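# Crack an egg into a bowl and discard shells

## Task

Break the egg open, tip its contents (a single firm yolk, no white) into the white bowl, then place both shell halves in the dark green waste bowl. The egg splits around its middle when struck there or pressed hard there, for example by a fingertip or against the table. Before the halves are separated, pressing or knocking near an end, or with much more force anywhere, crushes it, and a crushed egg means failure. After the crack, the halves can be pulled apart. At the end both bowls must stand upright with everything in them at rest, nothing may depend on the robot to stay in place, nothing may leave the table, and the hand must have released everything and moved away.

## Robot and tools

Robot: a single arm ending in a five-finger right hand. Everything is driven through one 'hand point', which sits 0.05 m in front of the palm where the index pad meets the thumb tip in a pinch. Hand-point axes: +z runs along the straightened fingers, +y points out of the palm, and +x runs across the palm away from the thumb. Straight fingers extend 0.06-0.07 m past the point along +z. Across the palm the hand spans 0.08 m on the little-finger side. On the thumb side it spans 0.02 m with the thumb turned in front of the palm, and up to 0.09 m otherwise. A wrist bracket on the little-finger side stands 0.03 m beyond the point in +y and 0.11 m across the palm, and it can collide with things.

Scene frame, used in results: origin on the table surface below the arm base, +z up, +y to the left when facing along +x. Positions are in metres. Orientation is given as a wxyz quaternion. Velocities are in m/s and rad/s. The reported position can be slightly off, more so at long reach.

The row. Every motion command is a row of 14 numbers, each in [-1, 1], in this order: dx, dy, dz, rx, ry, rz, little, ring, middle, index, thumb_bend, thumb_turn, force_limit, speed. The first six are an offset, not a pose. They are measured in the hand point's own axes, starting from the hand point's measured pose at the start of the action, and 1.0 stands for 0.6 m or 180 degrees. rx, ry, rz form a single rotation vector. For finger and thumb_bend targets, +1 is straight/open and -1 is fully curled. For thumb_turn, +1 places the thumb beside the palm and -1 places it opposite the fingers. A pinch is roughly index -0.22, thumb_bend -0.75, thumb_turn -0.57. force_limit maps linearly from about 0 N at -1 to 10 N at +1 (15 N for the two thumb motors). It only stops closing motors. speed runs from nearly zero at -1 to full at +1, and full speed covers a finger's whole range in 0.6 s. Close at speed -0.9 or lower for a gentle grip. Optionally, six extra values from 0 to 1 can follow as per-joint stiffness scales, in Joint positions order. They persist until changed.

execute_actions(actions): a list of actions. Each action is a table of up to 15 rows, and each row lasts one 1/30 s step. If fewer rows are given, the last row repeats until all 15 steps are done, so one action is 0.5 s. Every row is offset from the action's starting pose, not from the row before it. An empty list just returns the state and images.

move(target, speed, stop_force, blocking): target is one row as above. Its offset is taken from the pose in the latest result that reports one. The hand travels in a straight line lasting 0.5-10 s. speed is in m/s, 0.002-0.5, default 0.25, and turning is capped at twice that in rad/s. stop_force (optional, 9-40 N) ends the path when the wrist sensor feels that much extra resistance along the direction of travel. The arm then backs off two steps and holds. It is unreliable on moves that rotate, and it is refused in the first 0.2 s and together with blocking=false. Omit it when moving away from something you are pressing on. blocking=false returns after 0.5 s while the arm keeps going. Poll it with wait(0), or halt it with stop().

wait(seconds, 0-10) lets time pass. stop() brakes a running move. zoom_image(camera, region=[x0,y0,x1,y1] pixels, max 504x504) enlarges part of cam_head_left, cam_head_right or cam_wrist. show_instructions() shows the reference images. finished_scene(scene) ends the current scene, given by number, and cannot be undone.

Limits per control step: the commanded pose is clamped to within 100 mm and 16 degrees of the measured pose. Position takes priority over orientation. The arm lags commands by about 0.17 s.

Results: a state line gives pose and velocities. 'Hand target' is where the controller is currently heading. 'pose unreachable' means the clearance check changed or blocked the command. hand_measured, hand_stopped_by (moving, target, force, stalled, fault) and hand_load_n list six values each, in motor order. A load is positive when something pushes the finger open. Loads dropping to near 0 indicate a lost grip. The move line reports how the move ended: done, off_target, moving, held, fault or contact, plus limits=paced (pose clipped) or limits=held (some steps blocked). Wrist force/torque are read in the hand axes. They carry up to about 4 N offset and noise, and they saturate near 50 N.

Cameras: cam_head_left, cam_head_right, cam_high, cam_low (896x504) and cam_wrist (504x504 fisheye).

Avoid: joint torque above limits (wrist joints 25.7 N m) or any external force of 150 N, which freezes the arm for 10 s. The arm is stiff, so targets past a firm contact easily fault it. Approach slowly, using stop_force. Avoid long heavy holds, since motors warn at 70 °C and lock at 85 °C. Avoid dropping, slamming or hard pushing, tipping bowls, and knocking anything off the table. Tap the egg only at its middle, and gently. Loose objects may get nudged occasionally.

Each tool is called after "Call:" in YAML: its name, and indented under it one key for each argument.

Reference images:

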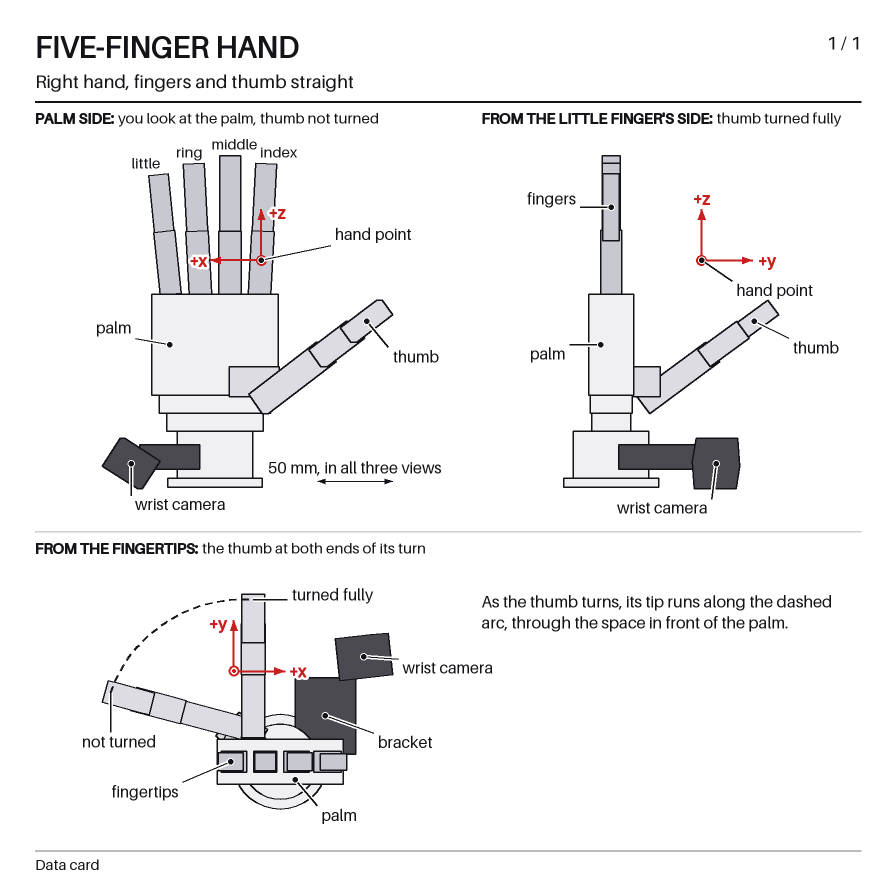

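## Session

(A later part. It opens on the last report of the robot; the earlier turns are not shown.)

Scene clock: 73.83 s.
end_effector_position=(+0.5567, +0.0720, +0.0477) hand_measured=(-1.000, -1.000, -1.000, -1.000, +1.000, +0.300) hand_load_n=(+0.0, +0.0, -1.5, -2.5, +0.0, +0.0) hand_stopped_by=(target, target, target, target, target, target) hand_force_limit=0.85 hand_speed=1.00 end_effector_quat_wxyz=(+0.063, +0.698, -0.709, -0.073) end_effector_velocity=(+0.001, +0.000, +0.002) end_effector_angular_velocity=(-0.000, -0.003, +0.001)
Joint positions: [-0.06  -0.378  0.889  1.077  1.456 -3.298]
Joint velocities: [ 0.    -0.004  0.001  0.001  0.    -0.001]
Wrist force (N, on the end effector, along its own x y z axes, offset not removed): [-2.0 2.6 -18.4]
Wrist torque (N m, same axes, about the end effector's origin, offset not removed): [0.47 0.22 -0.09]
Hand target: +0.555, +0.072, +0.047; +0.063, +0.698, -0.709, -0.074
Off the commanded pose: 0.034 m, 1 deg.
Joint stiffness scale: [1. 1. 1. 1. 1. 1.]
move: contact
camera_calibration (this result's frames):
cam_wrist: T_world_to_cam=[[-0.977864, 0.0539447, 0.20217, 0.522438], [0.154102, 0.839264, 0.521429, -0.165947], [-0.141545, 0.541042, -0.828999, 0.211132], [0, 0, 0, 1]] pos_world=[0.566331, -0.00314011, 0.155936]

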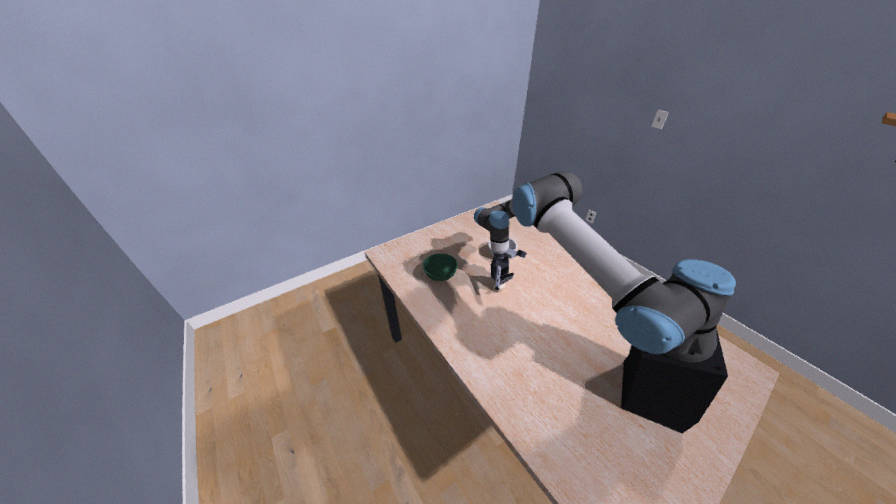

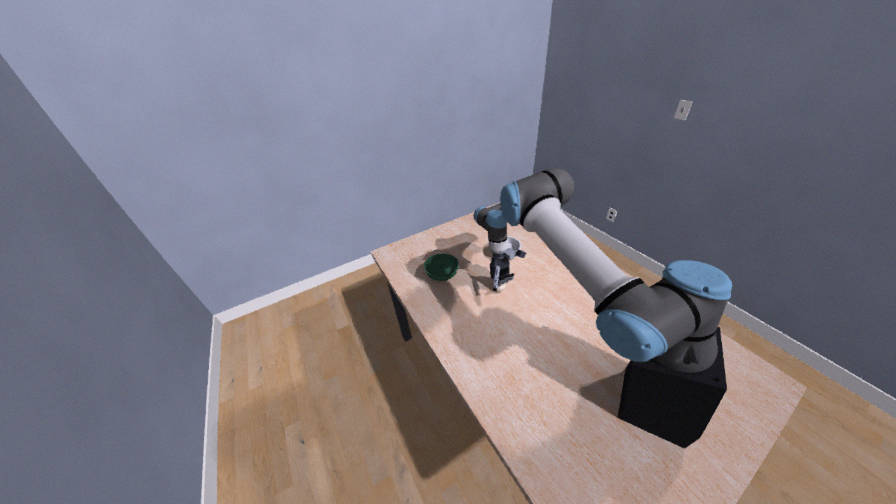

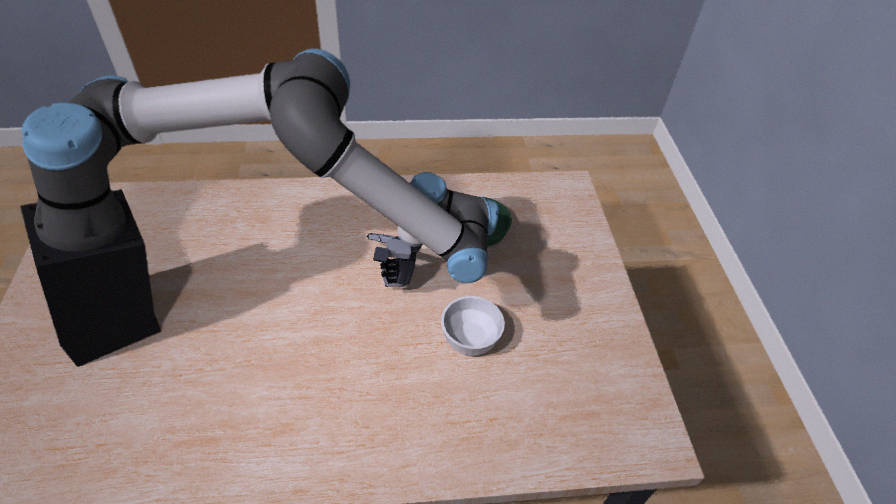

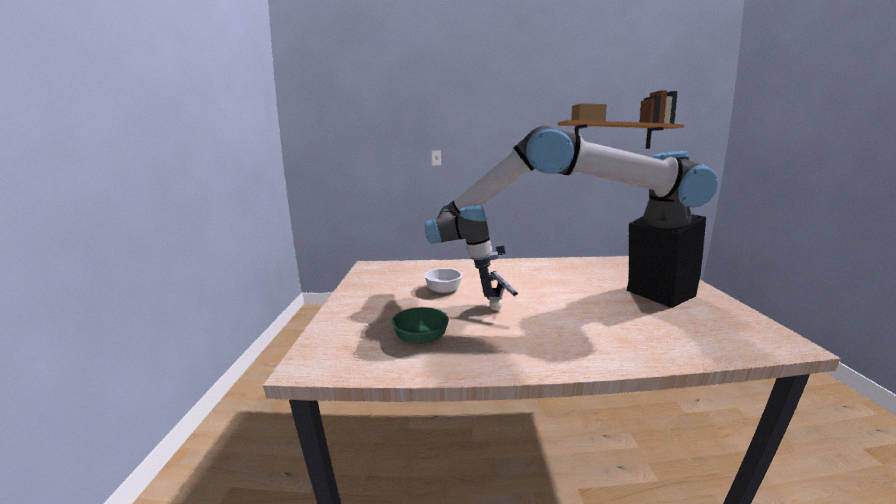

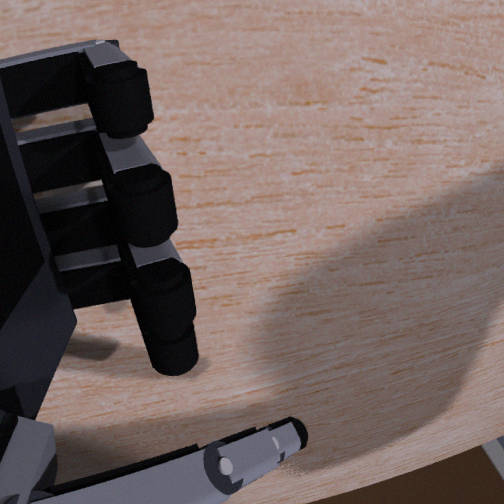

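Call:
move:
  target: [-0.015,-0.07,-0.07,0,0,0,-1,-1,-1,-1,1,0.3,0.85,1]
  speed: 0.15

Scene clock: 74.97 s.
end_effector_position=(+0.6056, +0.0783, +0.0809) hand_measured=(-1.000, -1.000, -1.000, -1.000, +1.000, +0.300) hand_load_n=(+0.0, +0.0, +0.0, +0.0, +0.0, +0.0) hand_stopped_by=(target, target, target, target, target, target) hand_force_limit=0.85 hand_speed=1.00 end_effector_quat_wxyz=(+0.062, +0.698, -0.710, -0.072) end_effector_velocity=(+0.001, +0.001, +0.003) end_effector_angular_velocity=(+0.003, +0.020, -0.001)
Joint positions: [-0.047 -0.305  0.615  1.274  1.455 -3.283]
Joint velocities: [ 0.002  0.021 -0.044  0.043  0.    -0.   ]
Wrist force (N, on the end effector, along its own x y z axes, offset not removed): [2.8 -2.4 -1.3]
Wrist torque (N m, same axes, about the end effector's origin, offset not removed): [-0.24 -0.46 0.03]
Hand target: +0.606, +0.080, +0.081; +0.063, +0.698, -0.709, -0.073
Off the commanded pose: 0.001 m, 0 deg.
Joint stiffness scale: [1. 1. 1. 1. 1. 1.]
move: done
camera_calibration (this result's frames):
cam_wrist: T_world_to_cam=[[-0.978249, 0.0556072, 0.19984, 0.563447], [0.154244, 0.839167, 0.521543, -0.196194], [-0.138698, 0.541023, -0.829492, 0.240403], [0, 0, 0, 1]] pos_world=[0.614796, 0.00324384, 0.189137]

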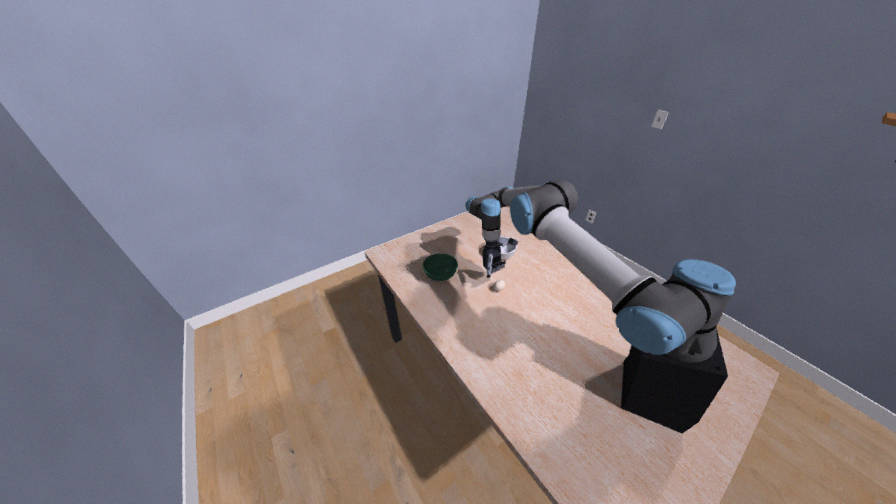

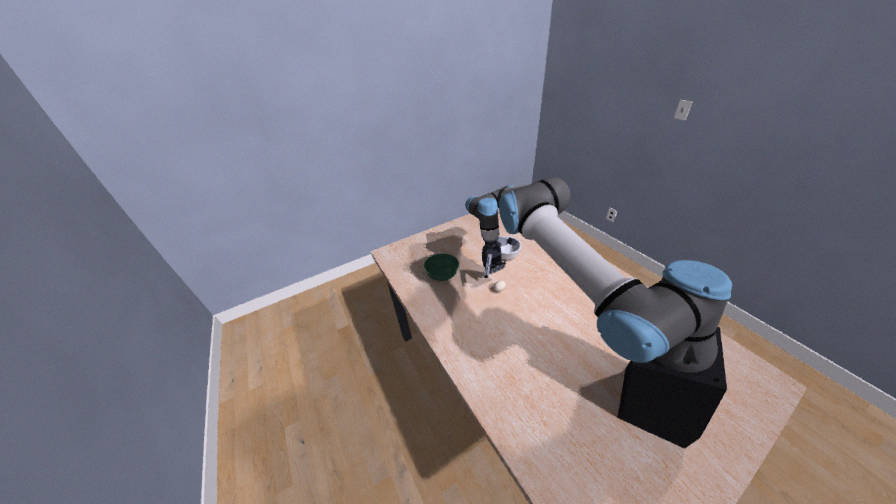

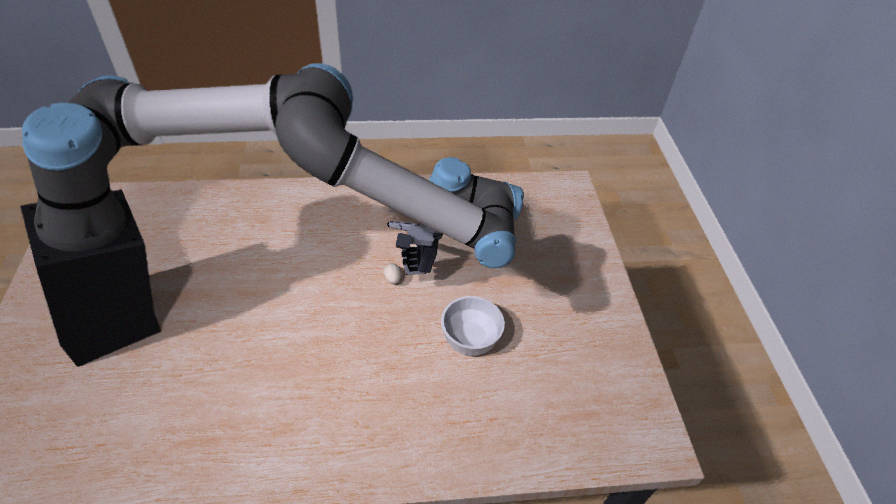

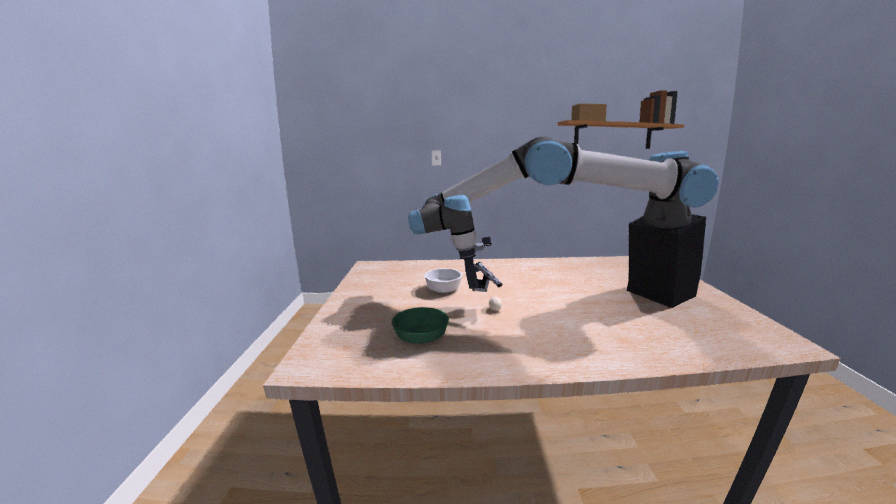

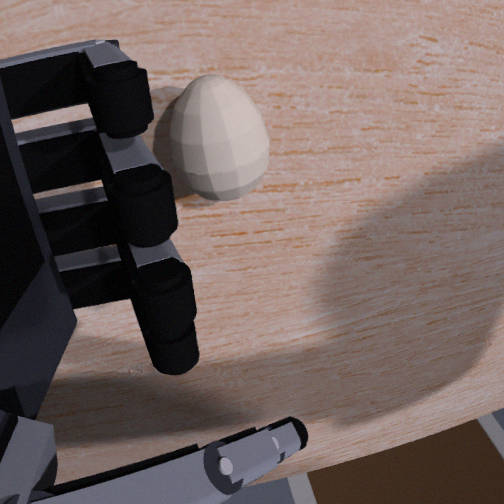

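Call:
move:
  target: [-0.002,0.081,0.0585,0,0,0,-1,-1,-1,-1,1,0.3,0.85,1]
  speed: 0.2

Call:
move:
  target: [0,-0.008,0.06,0,0,0,-1,-1,-1,-1,1,0.3,0.85,1]
  speed: 0.02
  stop_force: 25

Scene clock: 76.30 s.
end_effector_position=(+0.5516, +0.0818, +0.0556) hand_measured=(-1.000, -1.000, -1.000, -1.000, +1.000, +0.300) hand_load_n=(+0.0, +0.0, +0.0, +0.0, +0.0, +0.0) hand_stopped_by=(target, target, target, target, target, target) hand_force_limit=0.85 hand_speed=1.00 end_effector_quat_wxyz=(+0.063, +0.699, -0.709, -0.072) end_effector_velocity=(-0.000, -0.001, -0.004) end_effector_angular_velocity=(-0.002, -0.015, -0.001)
Joint positions: [-0.047 -0.406  0.926  1.066  1.457 -3.286]
Joint velocities: [-0.002 -0.007  0.02  -0.028 -0.001  0.001]
Wrist force (N, on the end effector, along its own x y z axes, offset not removed): [0.3 -2.2 -0.4]
Wrist torque (N m, same axes, about the end effector's origin, offset not removed): [-0.31 0.09 -0.03]
Hand target: +0.551, +0.081, +0.056; +0.062, +0.698, -0.710, -0.072
Off the commanded pose: 0.001 m, 0 deg.
Joint stiffness scale: [1. 1. 1. 1. 1. 1.]
move: done
camera_calibration (this result's frames):
cam_wrist: T_world_to_cam=[[-0.977996, 0.0529694, 0.201787, 0.515552], [0.152948, 0.839848, 0.520829, -0.176849], [-0.141883, 0.540231, -0.829469, 0.211867], [0, 0, 0, 1]] pos_world=[0.561317, 0.00676031, 0.163813]

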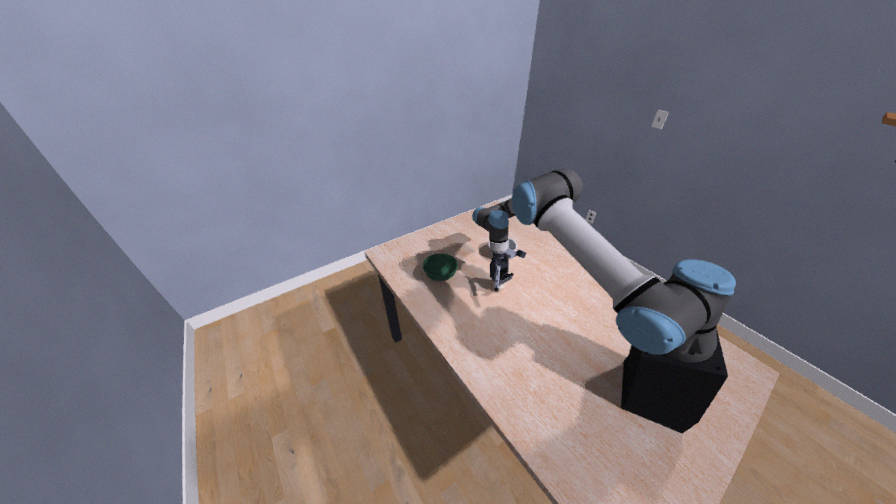

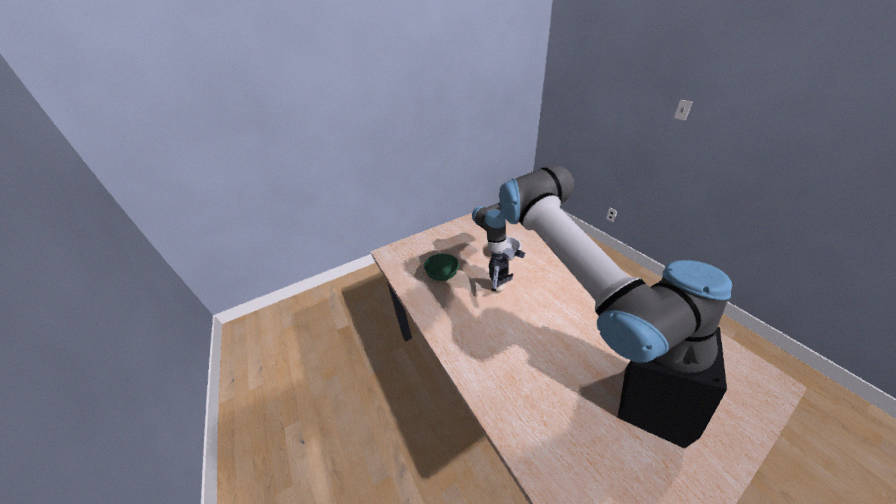

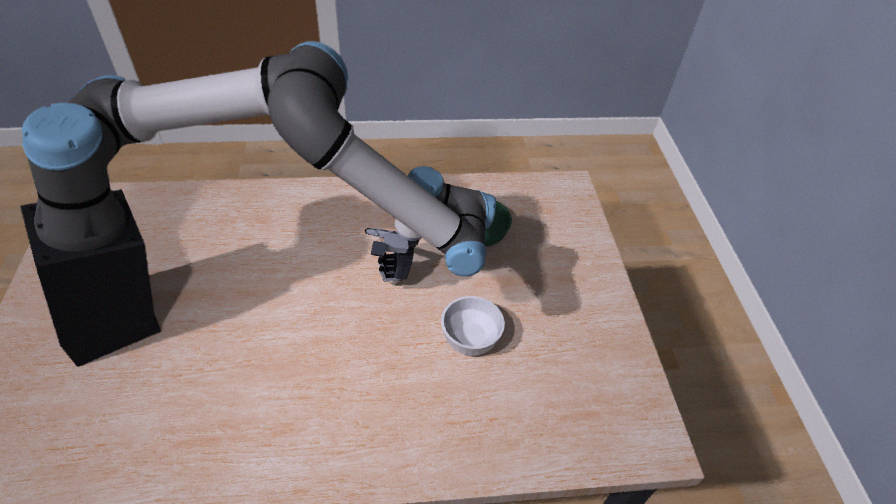

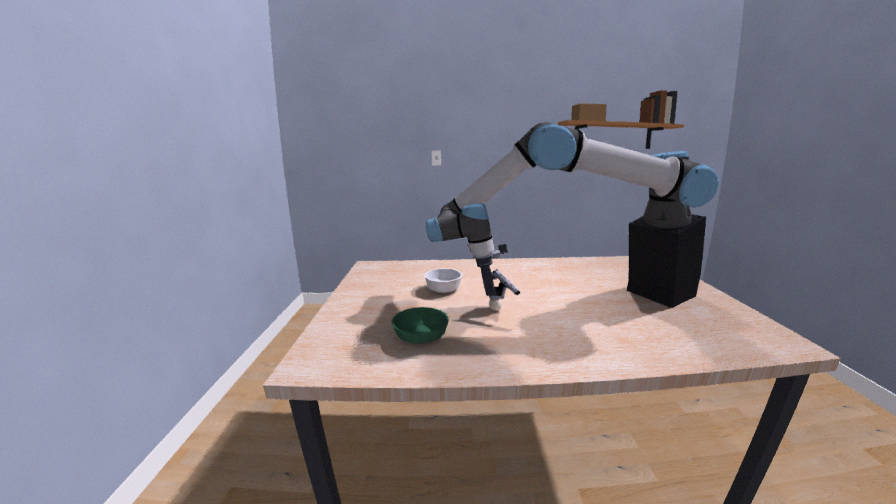

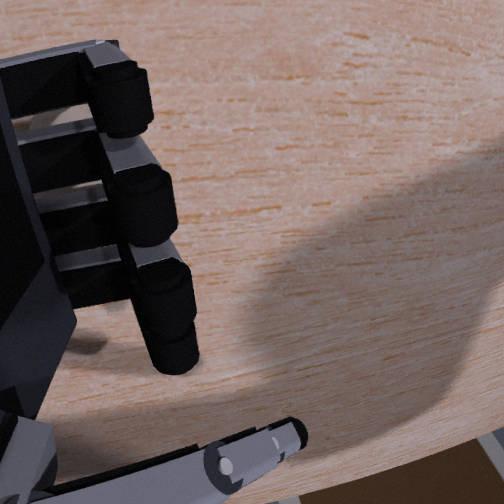

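Scene clock: 77.63 s.
end_effector_position=(+0.5556, +0.0805, +0.0473) hand_measured=(-1.000, -1.000, -1.000, -1.000, +1.000, +0.300) hand_load_n=(+0.0, +0.0, -2.5, +0.0, +0.0, +0.0) hand_stopped_by=(target, target, target, target, target, target) hand_force_limit=0.85 hand_speed=1.00 end_effector_quat_wxyz=(+0.060, +0.698, -0.710, -0.069) end_effector_velocity=(+0.001, +0.001, +0.002) end_effector_angular_velocity=(+0.001, -0.002, -0.003)
Joint positions: [-0.047 -0.388  0.906  1.06   1.457 -3.283]
Joint velocities: [ 0.    -0.004  0.001  0.001 -0.001  0.003]
Wrist force (N, on the end effector, along its own x y z axes, offset not removed): [1.8 0.1 -11.1]
Wrist torque (N m, same axes, about the end effector's origin, offset not removed): [-0.08 -0.33 0.04]
Hand target: +0.554, +0.081, +0.047; +0.061, +0.698, -0.710, -0.070
Off the commanded pose: 0.029 m, 0 deg.
Joint stiffness scale: [1. 1. 1. 1. 1. 1.]
move: contact
camera_calibration (this result's frames):
cam_wrist: T_world_to_cam=[[-0.979531, 0.0550617, 0.193618, 0.52222], [0.150164, 0.84044, 0.520684, -0.170603], [-0.134054, 0.5391, -0.831505, 0.202058], [0, 0, 0, 1]] pos_world=[0.564236, 0.00569712, 0.155732]

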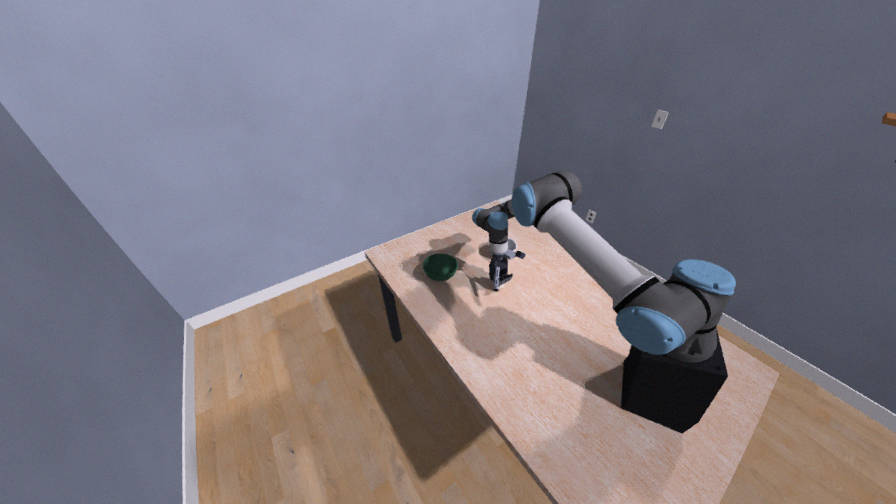

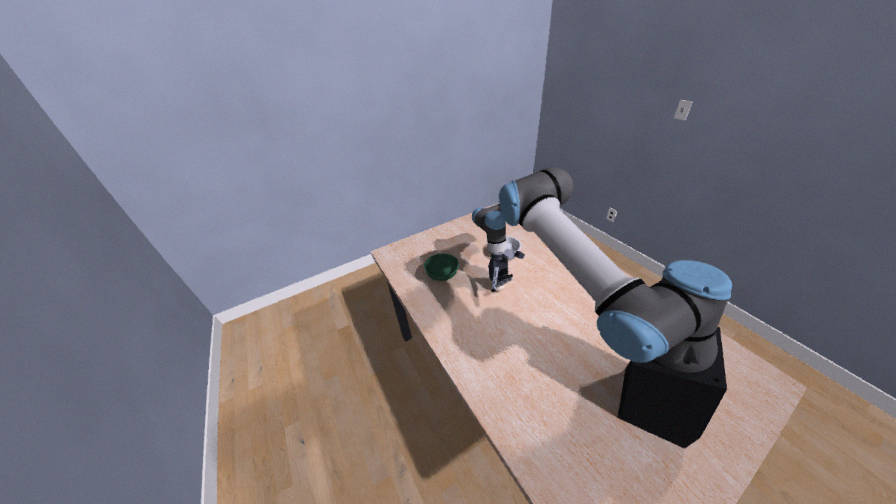

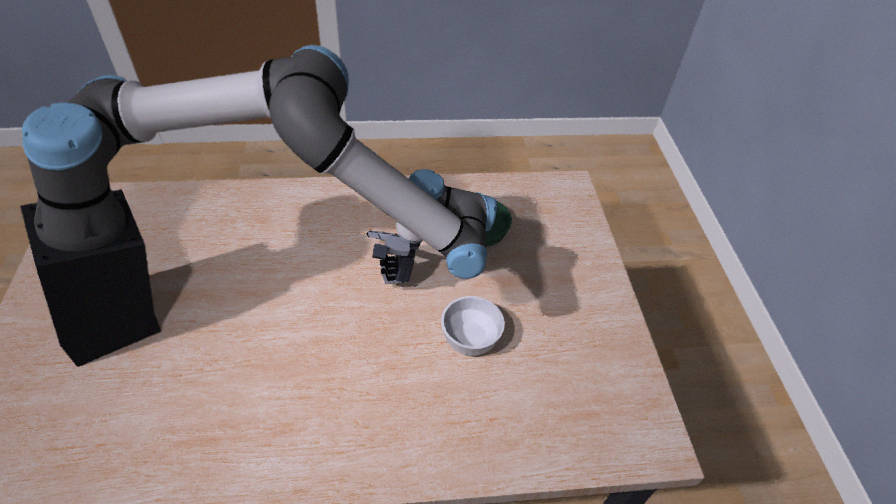

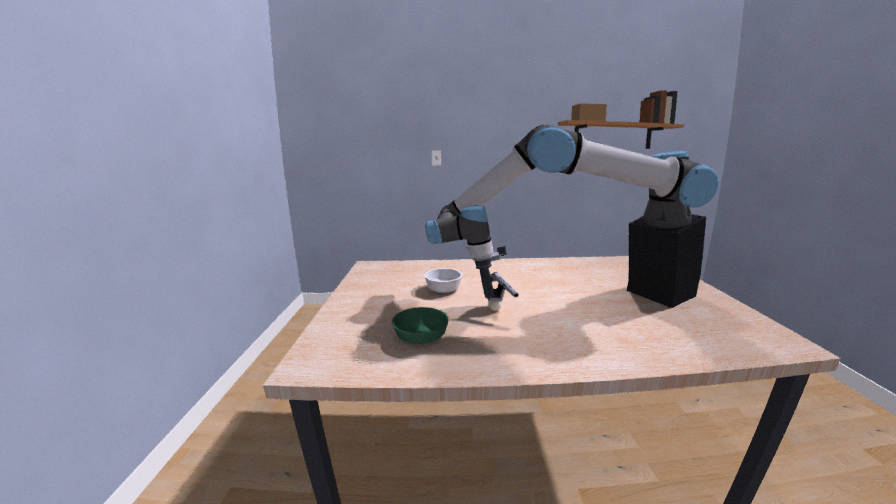

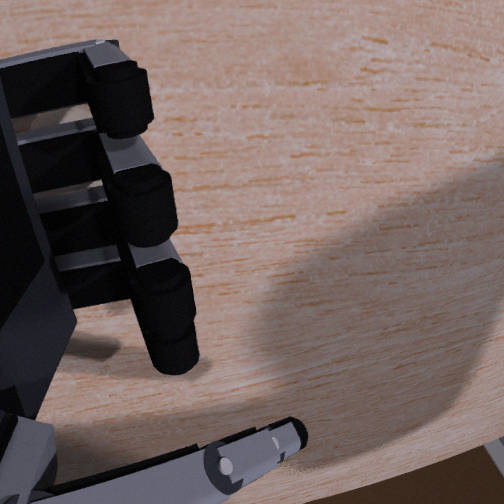

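Call:
move:
  target: [0,0.003,0.027,0,0,0,-1,-1,-1,-1,1,0.3,0.85,1]
  speed: 0.025

Call:
zoom_image:
  camera: "cam_head_left"
  region: [470,255,530,305]

Scene clock: 78.67 s.
end_effector_position=(+0.5583, +0.0801, +0.0460) hand_measured=(-1.000, -1.000, -1.000, -1.000, +1.000, +0.300) hand_load_n=(+0.0, +0.0, -7.0, +0.0, +0.0, +0.0) hand_stopped_by=(target, target, target, target, target, target) hand_force_limit=0.85 hand_speed=1.00 end_effector_quat_wxyz=(+0.057, +0.699, -0.710, -0.064) end_effector_velocity=(+0.002, -0.000, -0.000) end_effector_angular_velocity=(-0.002, -0.009, +0.000)
Joint positions: [-0.047 -0.39   0.906  1.05   1.457 -3.281]
Joint velocities: [ 0.    -0.003  0.    -0.007  0.     0.001]
Wrist force (N, on the end effector, along its own x y z axes, offset not removed): [0.2 5.9 -40.5]
Wrist torque (N m, same axes, about the end effector's origin, offset not removed): [1.24 0.52 0.03]
Hand target: +0.551, +0.081, +0.032; +0.060, +0.698, -0.710, -0.069
Off the commanded pose: 0.016 m, 1 deg.
Joint stiffness scale: [1. 1. 1. 1. 1. 1.]
move: off_target
camera_calibration (this result's frames):
cam_wrist: T_world_to_cam=[[-0.981646, 0.0554301, 0.18248, 0.526786], [0.144326, 0.841376, 0.520823, -0.166792], [-0.124665, 0.5376, -0.833933, 0.196572], [0, 0, 0, 1]] pos_world=[0.565696, 0.00545765, 0.15467]

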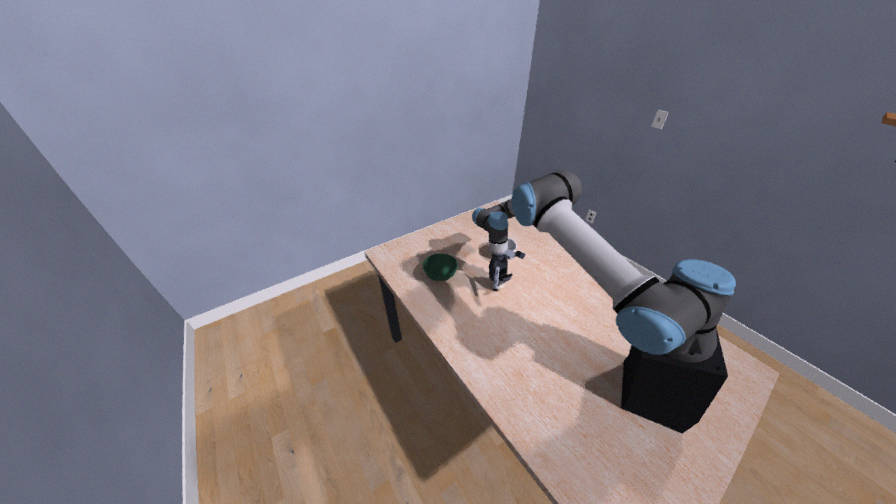

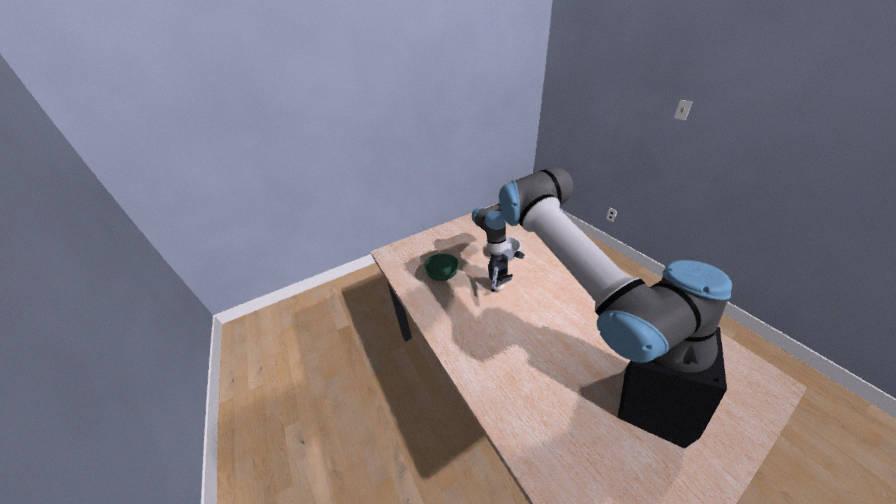

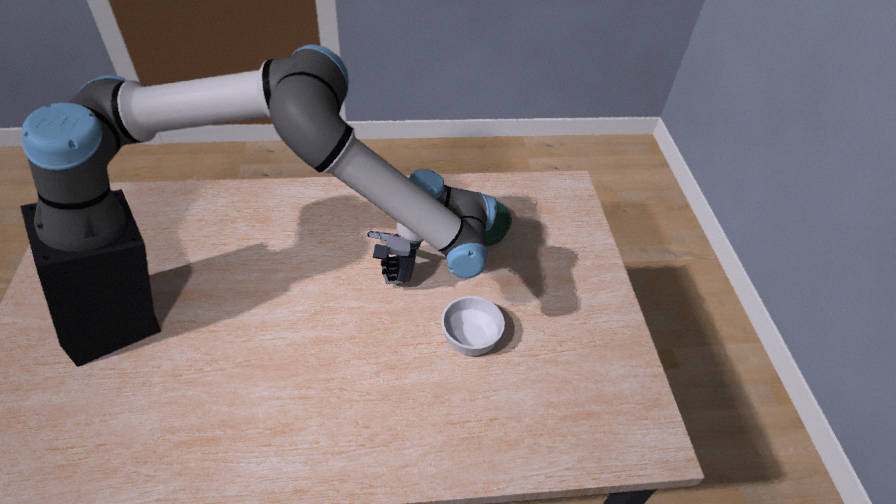

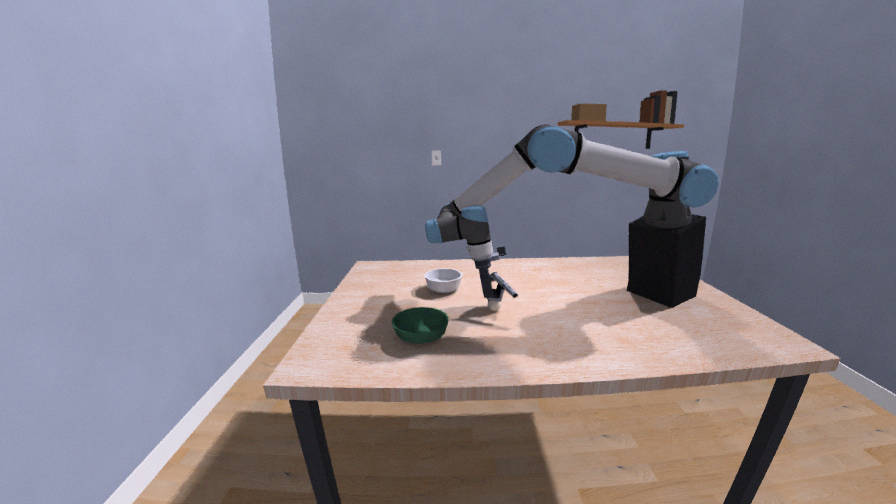

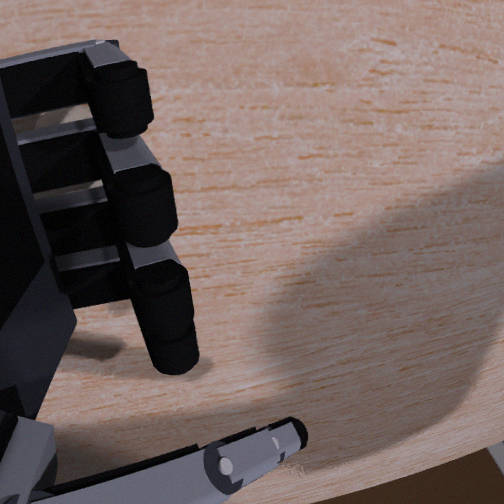

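Region (470, 255, 530, 305) of cam_head_left's 896x504 image, scaled by 8.400, with more detail than that image has.

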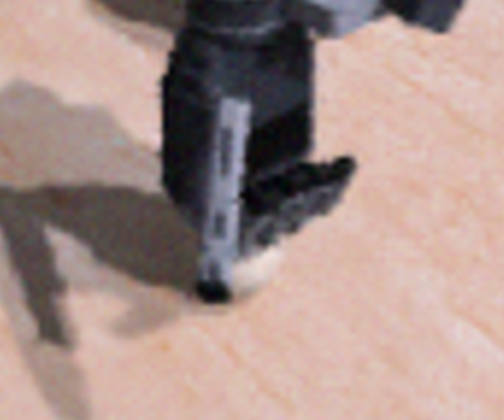

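Call:
execute_actions:
  actions:
    - [[0,0.008,0.028,0,0,0,-1,-1,-1,-1,1,-0.5,0.85,1],[0,0.008,0.029,0,0,0,-1,-1,-1,-1,1,-0.5,0.85,1],[0,0.008,0.030,0,0,0,-1,-1,-1,-1,1,-0.5,0.85,1],[0,0.008,0.031,0,0,0,-1,-1,-1,-1,1,-0.5,0.85,1],[0,0.008,0.032,0,0,0,-1,-1,-1,-1,1,-0.5,0.85,1]]

Call:
zoom_image:
  camera: "cam_head_left"
  region: [470,255,530,305]

Scene clock: 79.30 s.
end_effector_position=(+0.5603, +0.0799, +0.0451) hand_measured=(-1.000, -1.000, -1.002, -1.000, +1.000, -0.500) hand_load_n=(+0.0, +0.0, -9.0, +0.0, +0.0, +0.0) hand_stopped_by=(target, target, target, target, target, target) hand_force_limit=0.85 hand_speed=1.00 end_effector_quat_wxyz=(+0.052, +0.699, -0.711, -0.058) end_effector_velocity=(+0.000, -0.000, -0.001) end_effector_angular_velocity=(-0.001, -0.005, -0.000)
Joint positions: [-0.047 -0.397  0.916  1.031  1.456 -3.28 ]
Joint velocities: [-0.    -0.003  0.005 -0.008 -0.     0.001]
Wrist force (N, on the end effector, along its own x y z axes, offset not removed): [-4.3 6.6 -49.1]
Wrist torque (N m, same axes, about the end effector's origin, offset not removed): [1.39 1.00 -0.09]
Hand target: +0.550, +0.080, +0.028; +0.057, +0.699, -0.710, -0.064
Off the commanded pose: 0.020 m, 1 deg.
Joint stiffness scale: [1. 1. 1. 1. 1. 1.]
camera_calibration (this result's frames):
cam_wrist: T_world_to_cam=[[-0.984458, 0.0552614, 0.166701, 0.531286], [0.135575, 0.842504, 0.521351, -0.161655], [-0.111636, 0.535849, -0.836901, 0.189126], [0, 0, 0, 1]] pos_world=[0.566058, 0.00549293, 0.153993]

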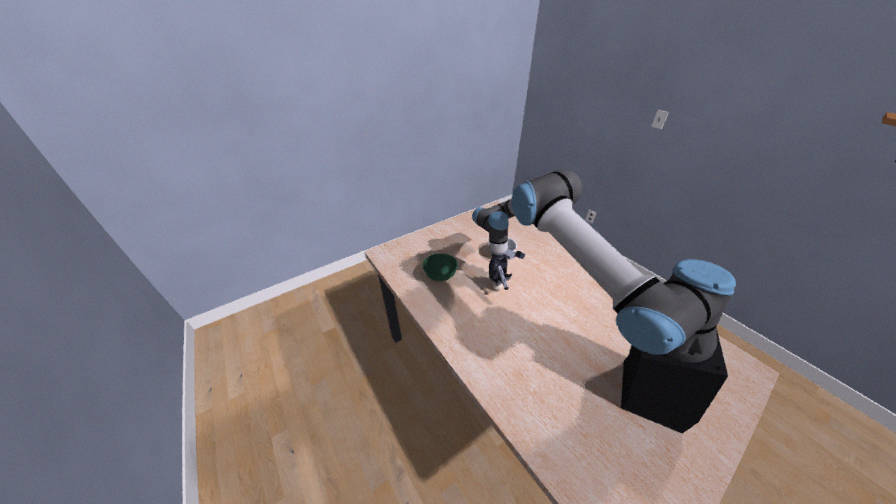

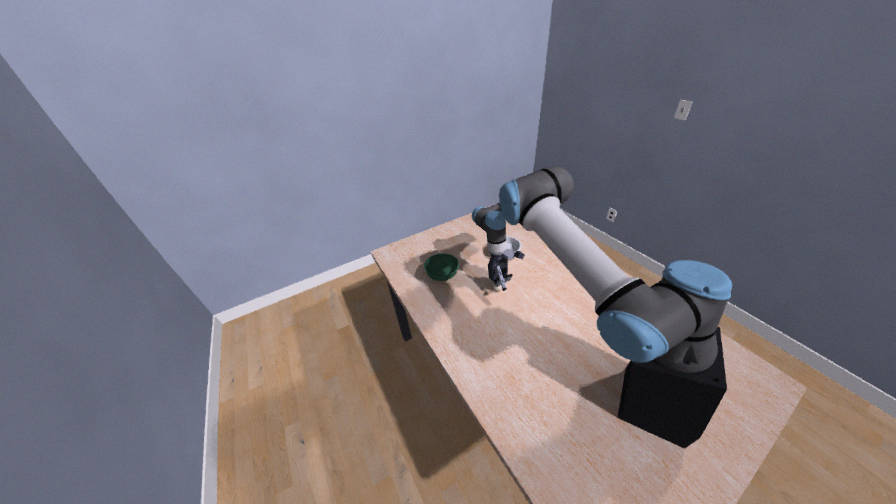

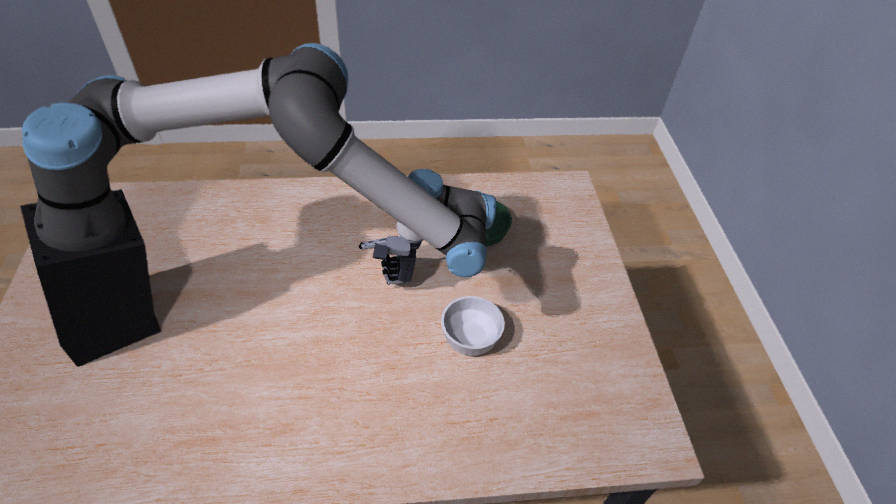

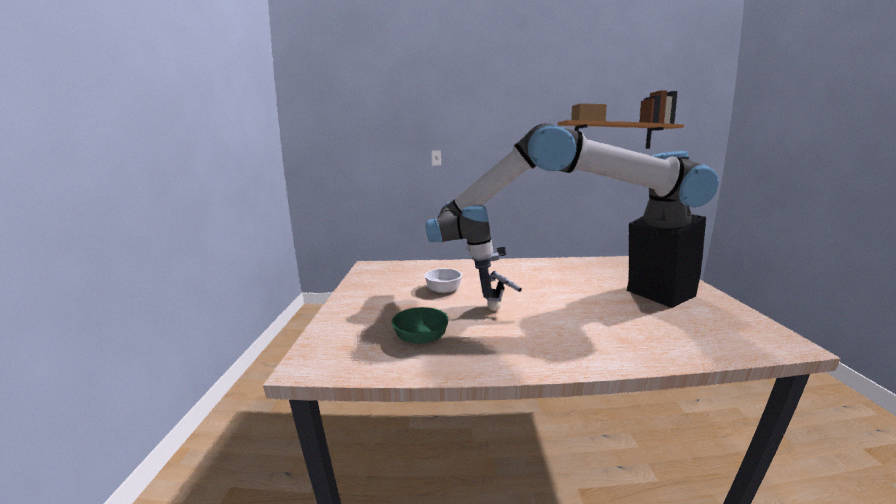

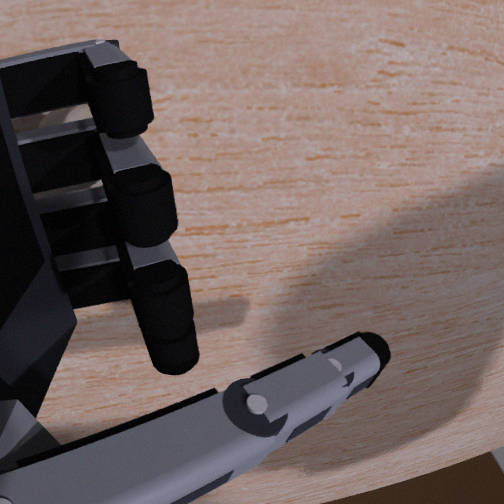

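Region (470, 255, 530, 305) of cam_head_left's 896x504 image, scaled by 8.400, with more detail than that image has.

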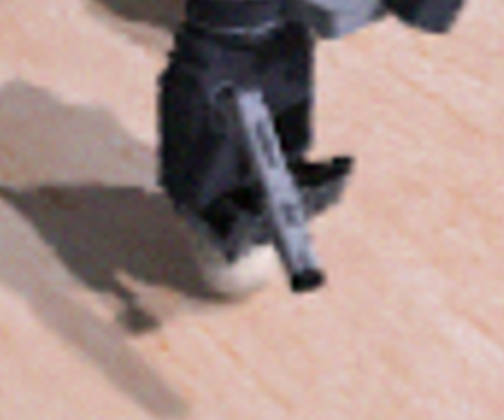

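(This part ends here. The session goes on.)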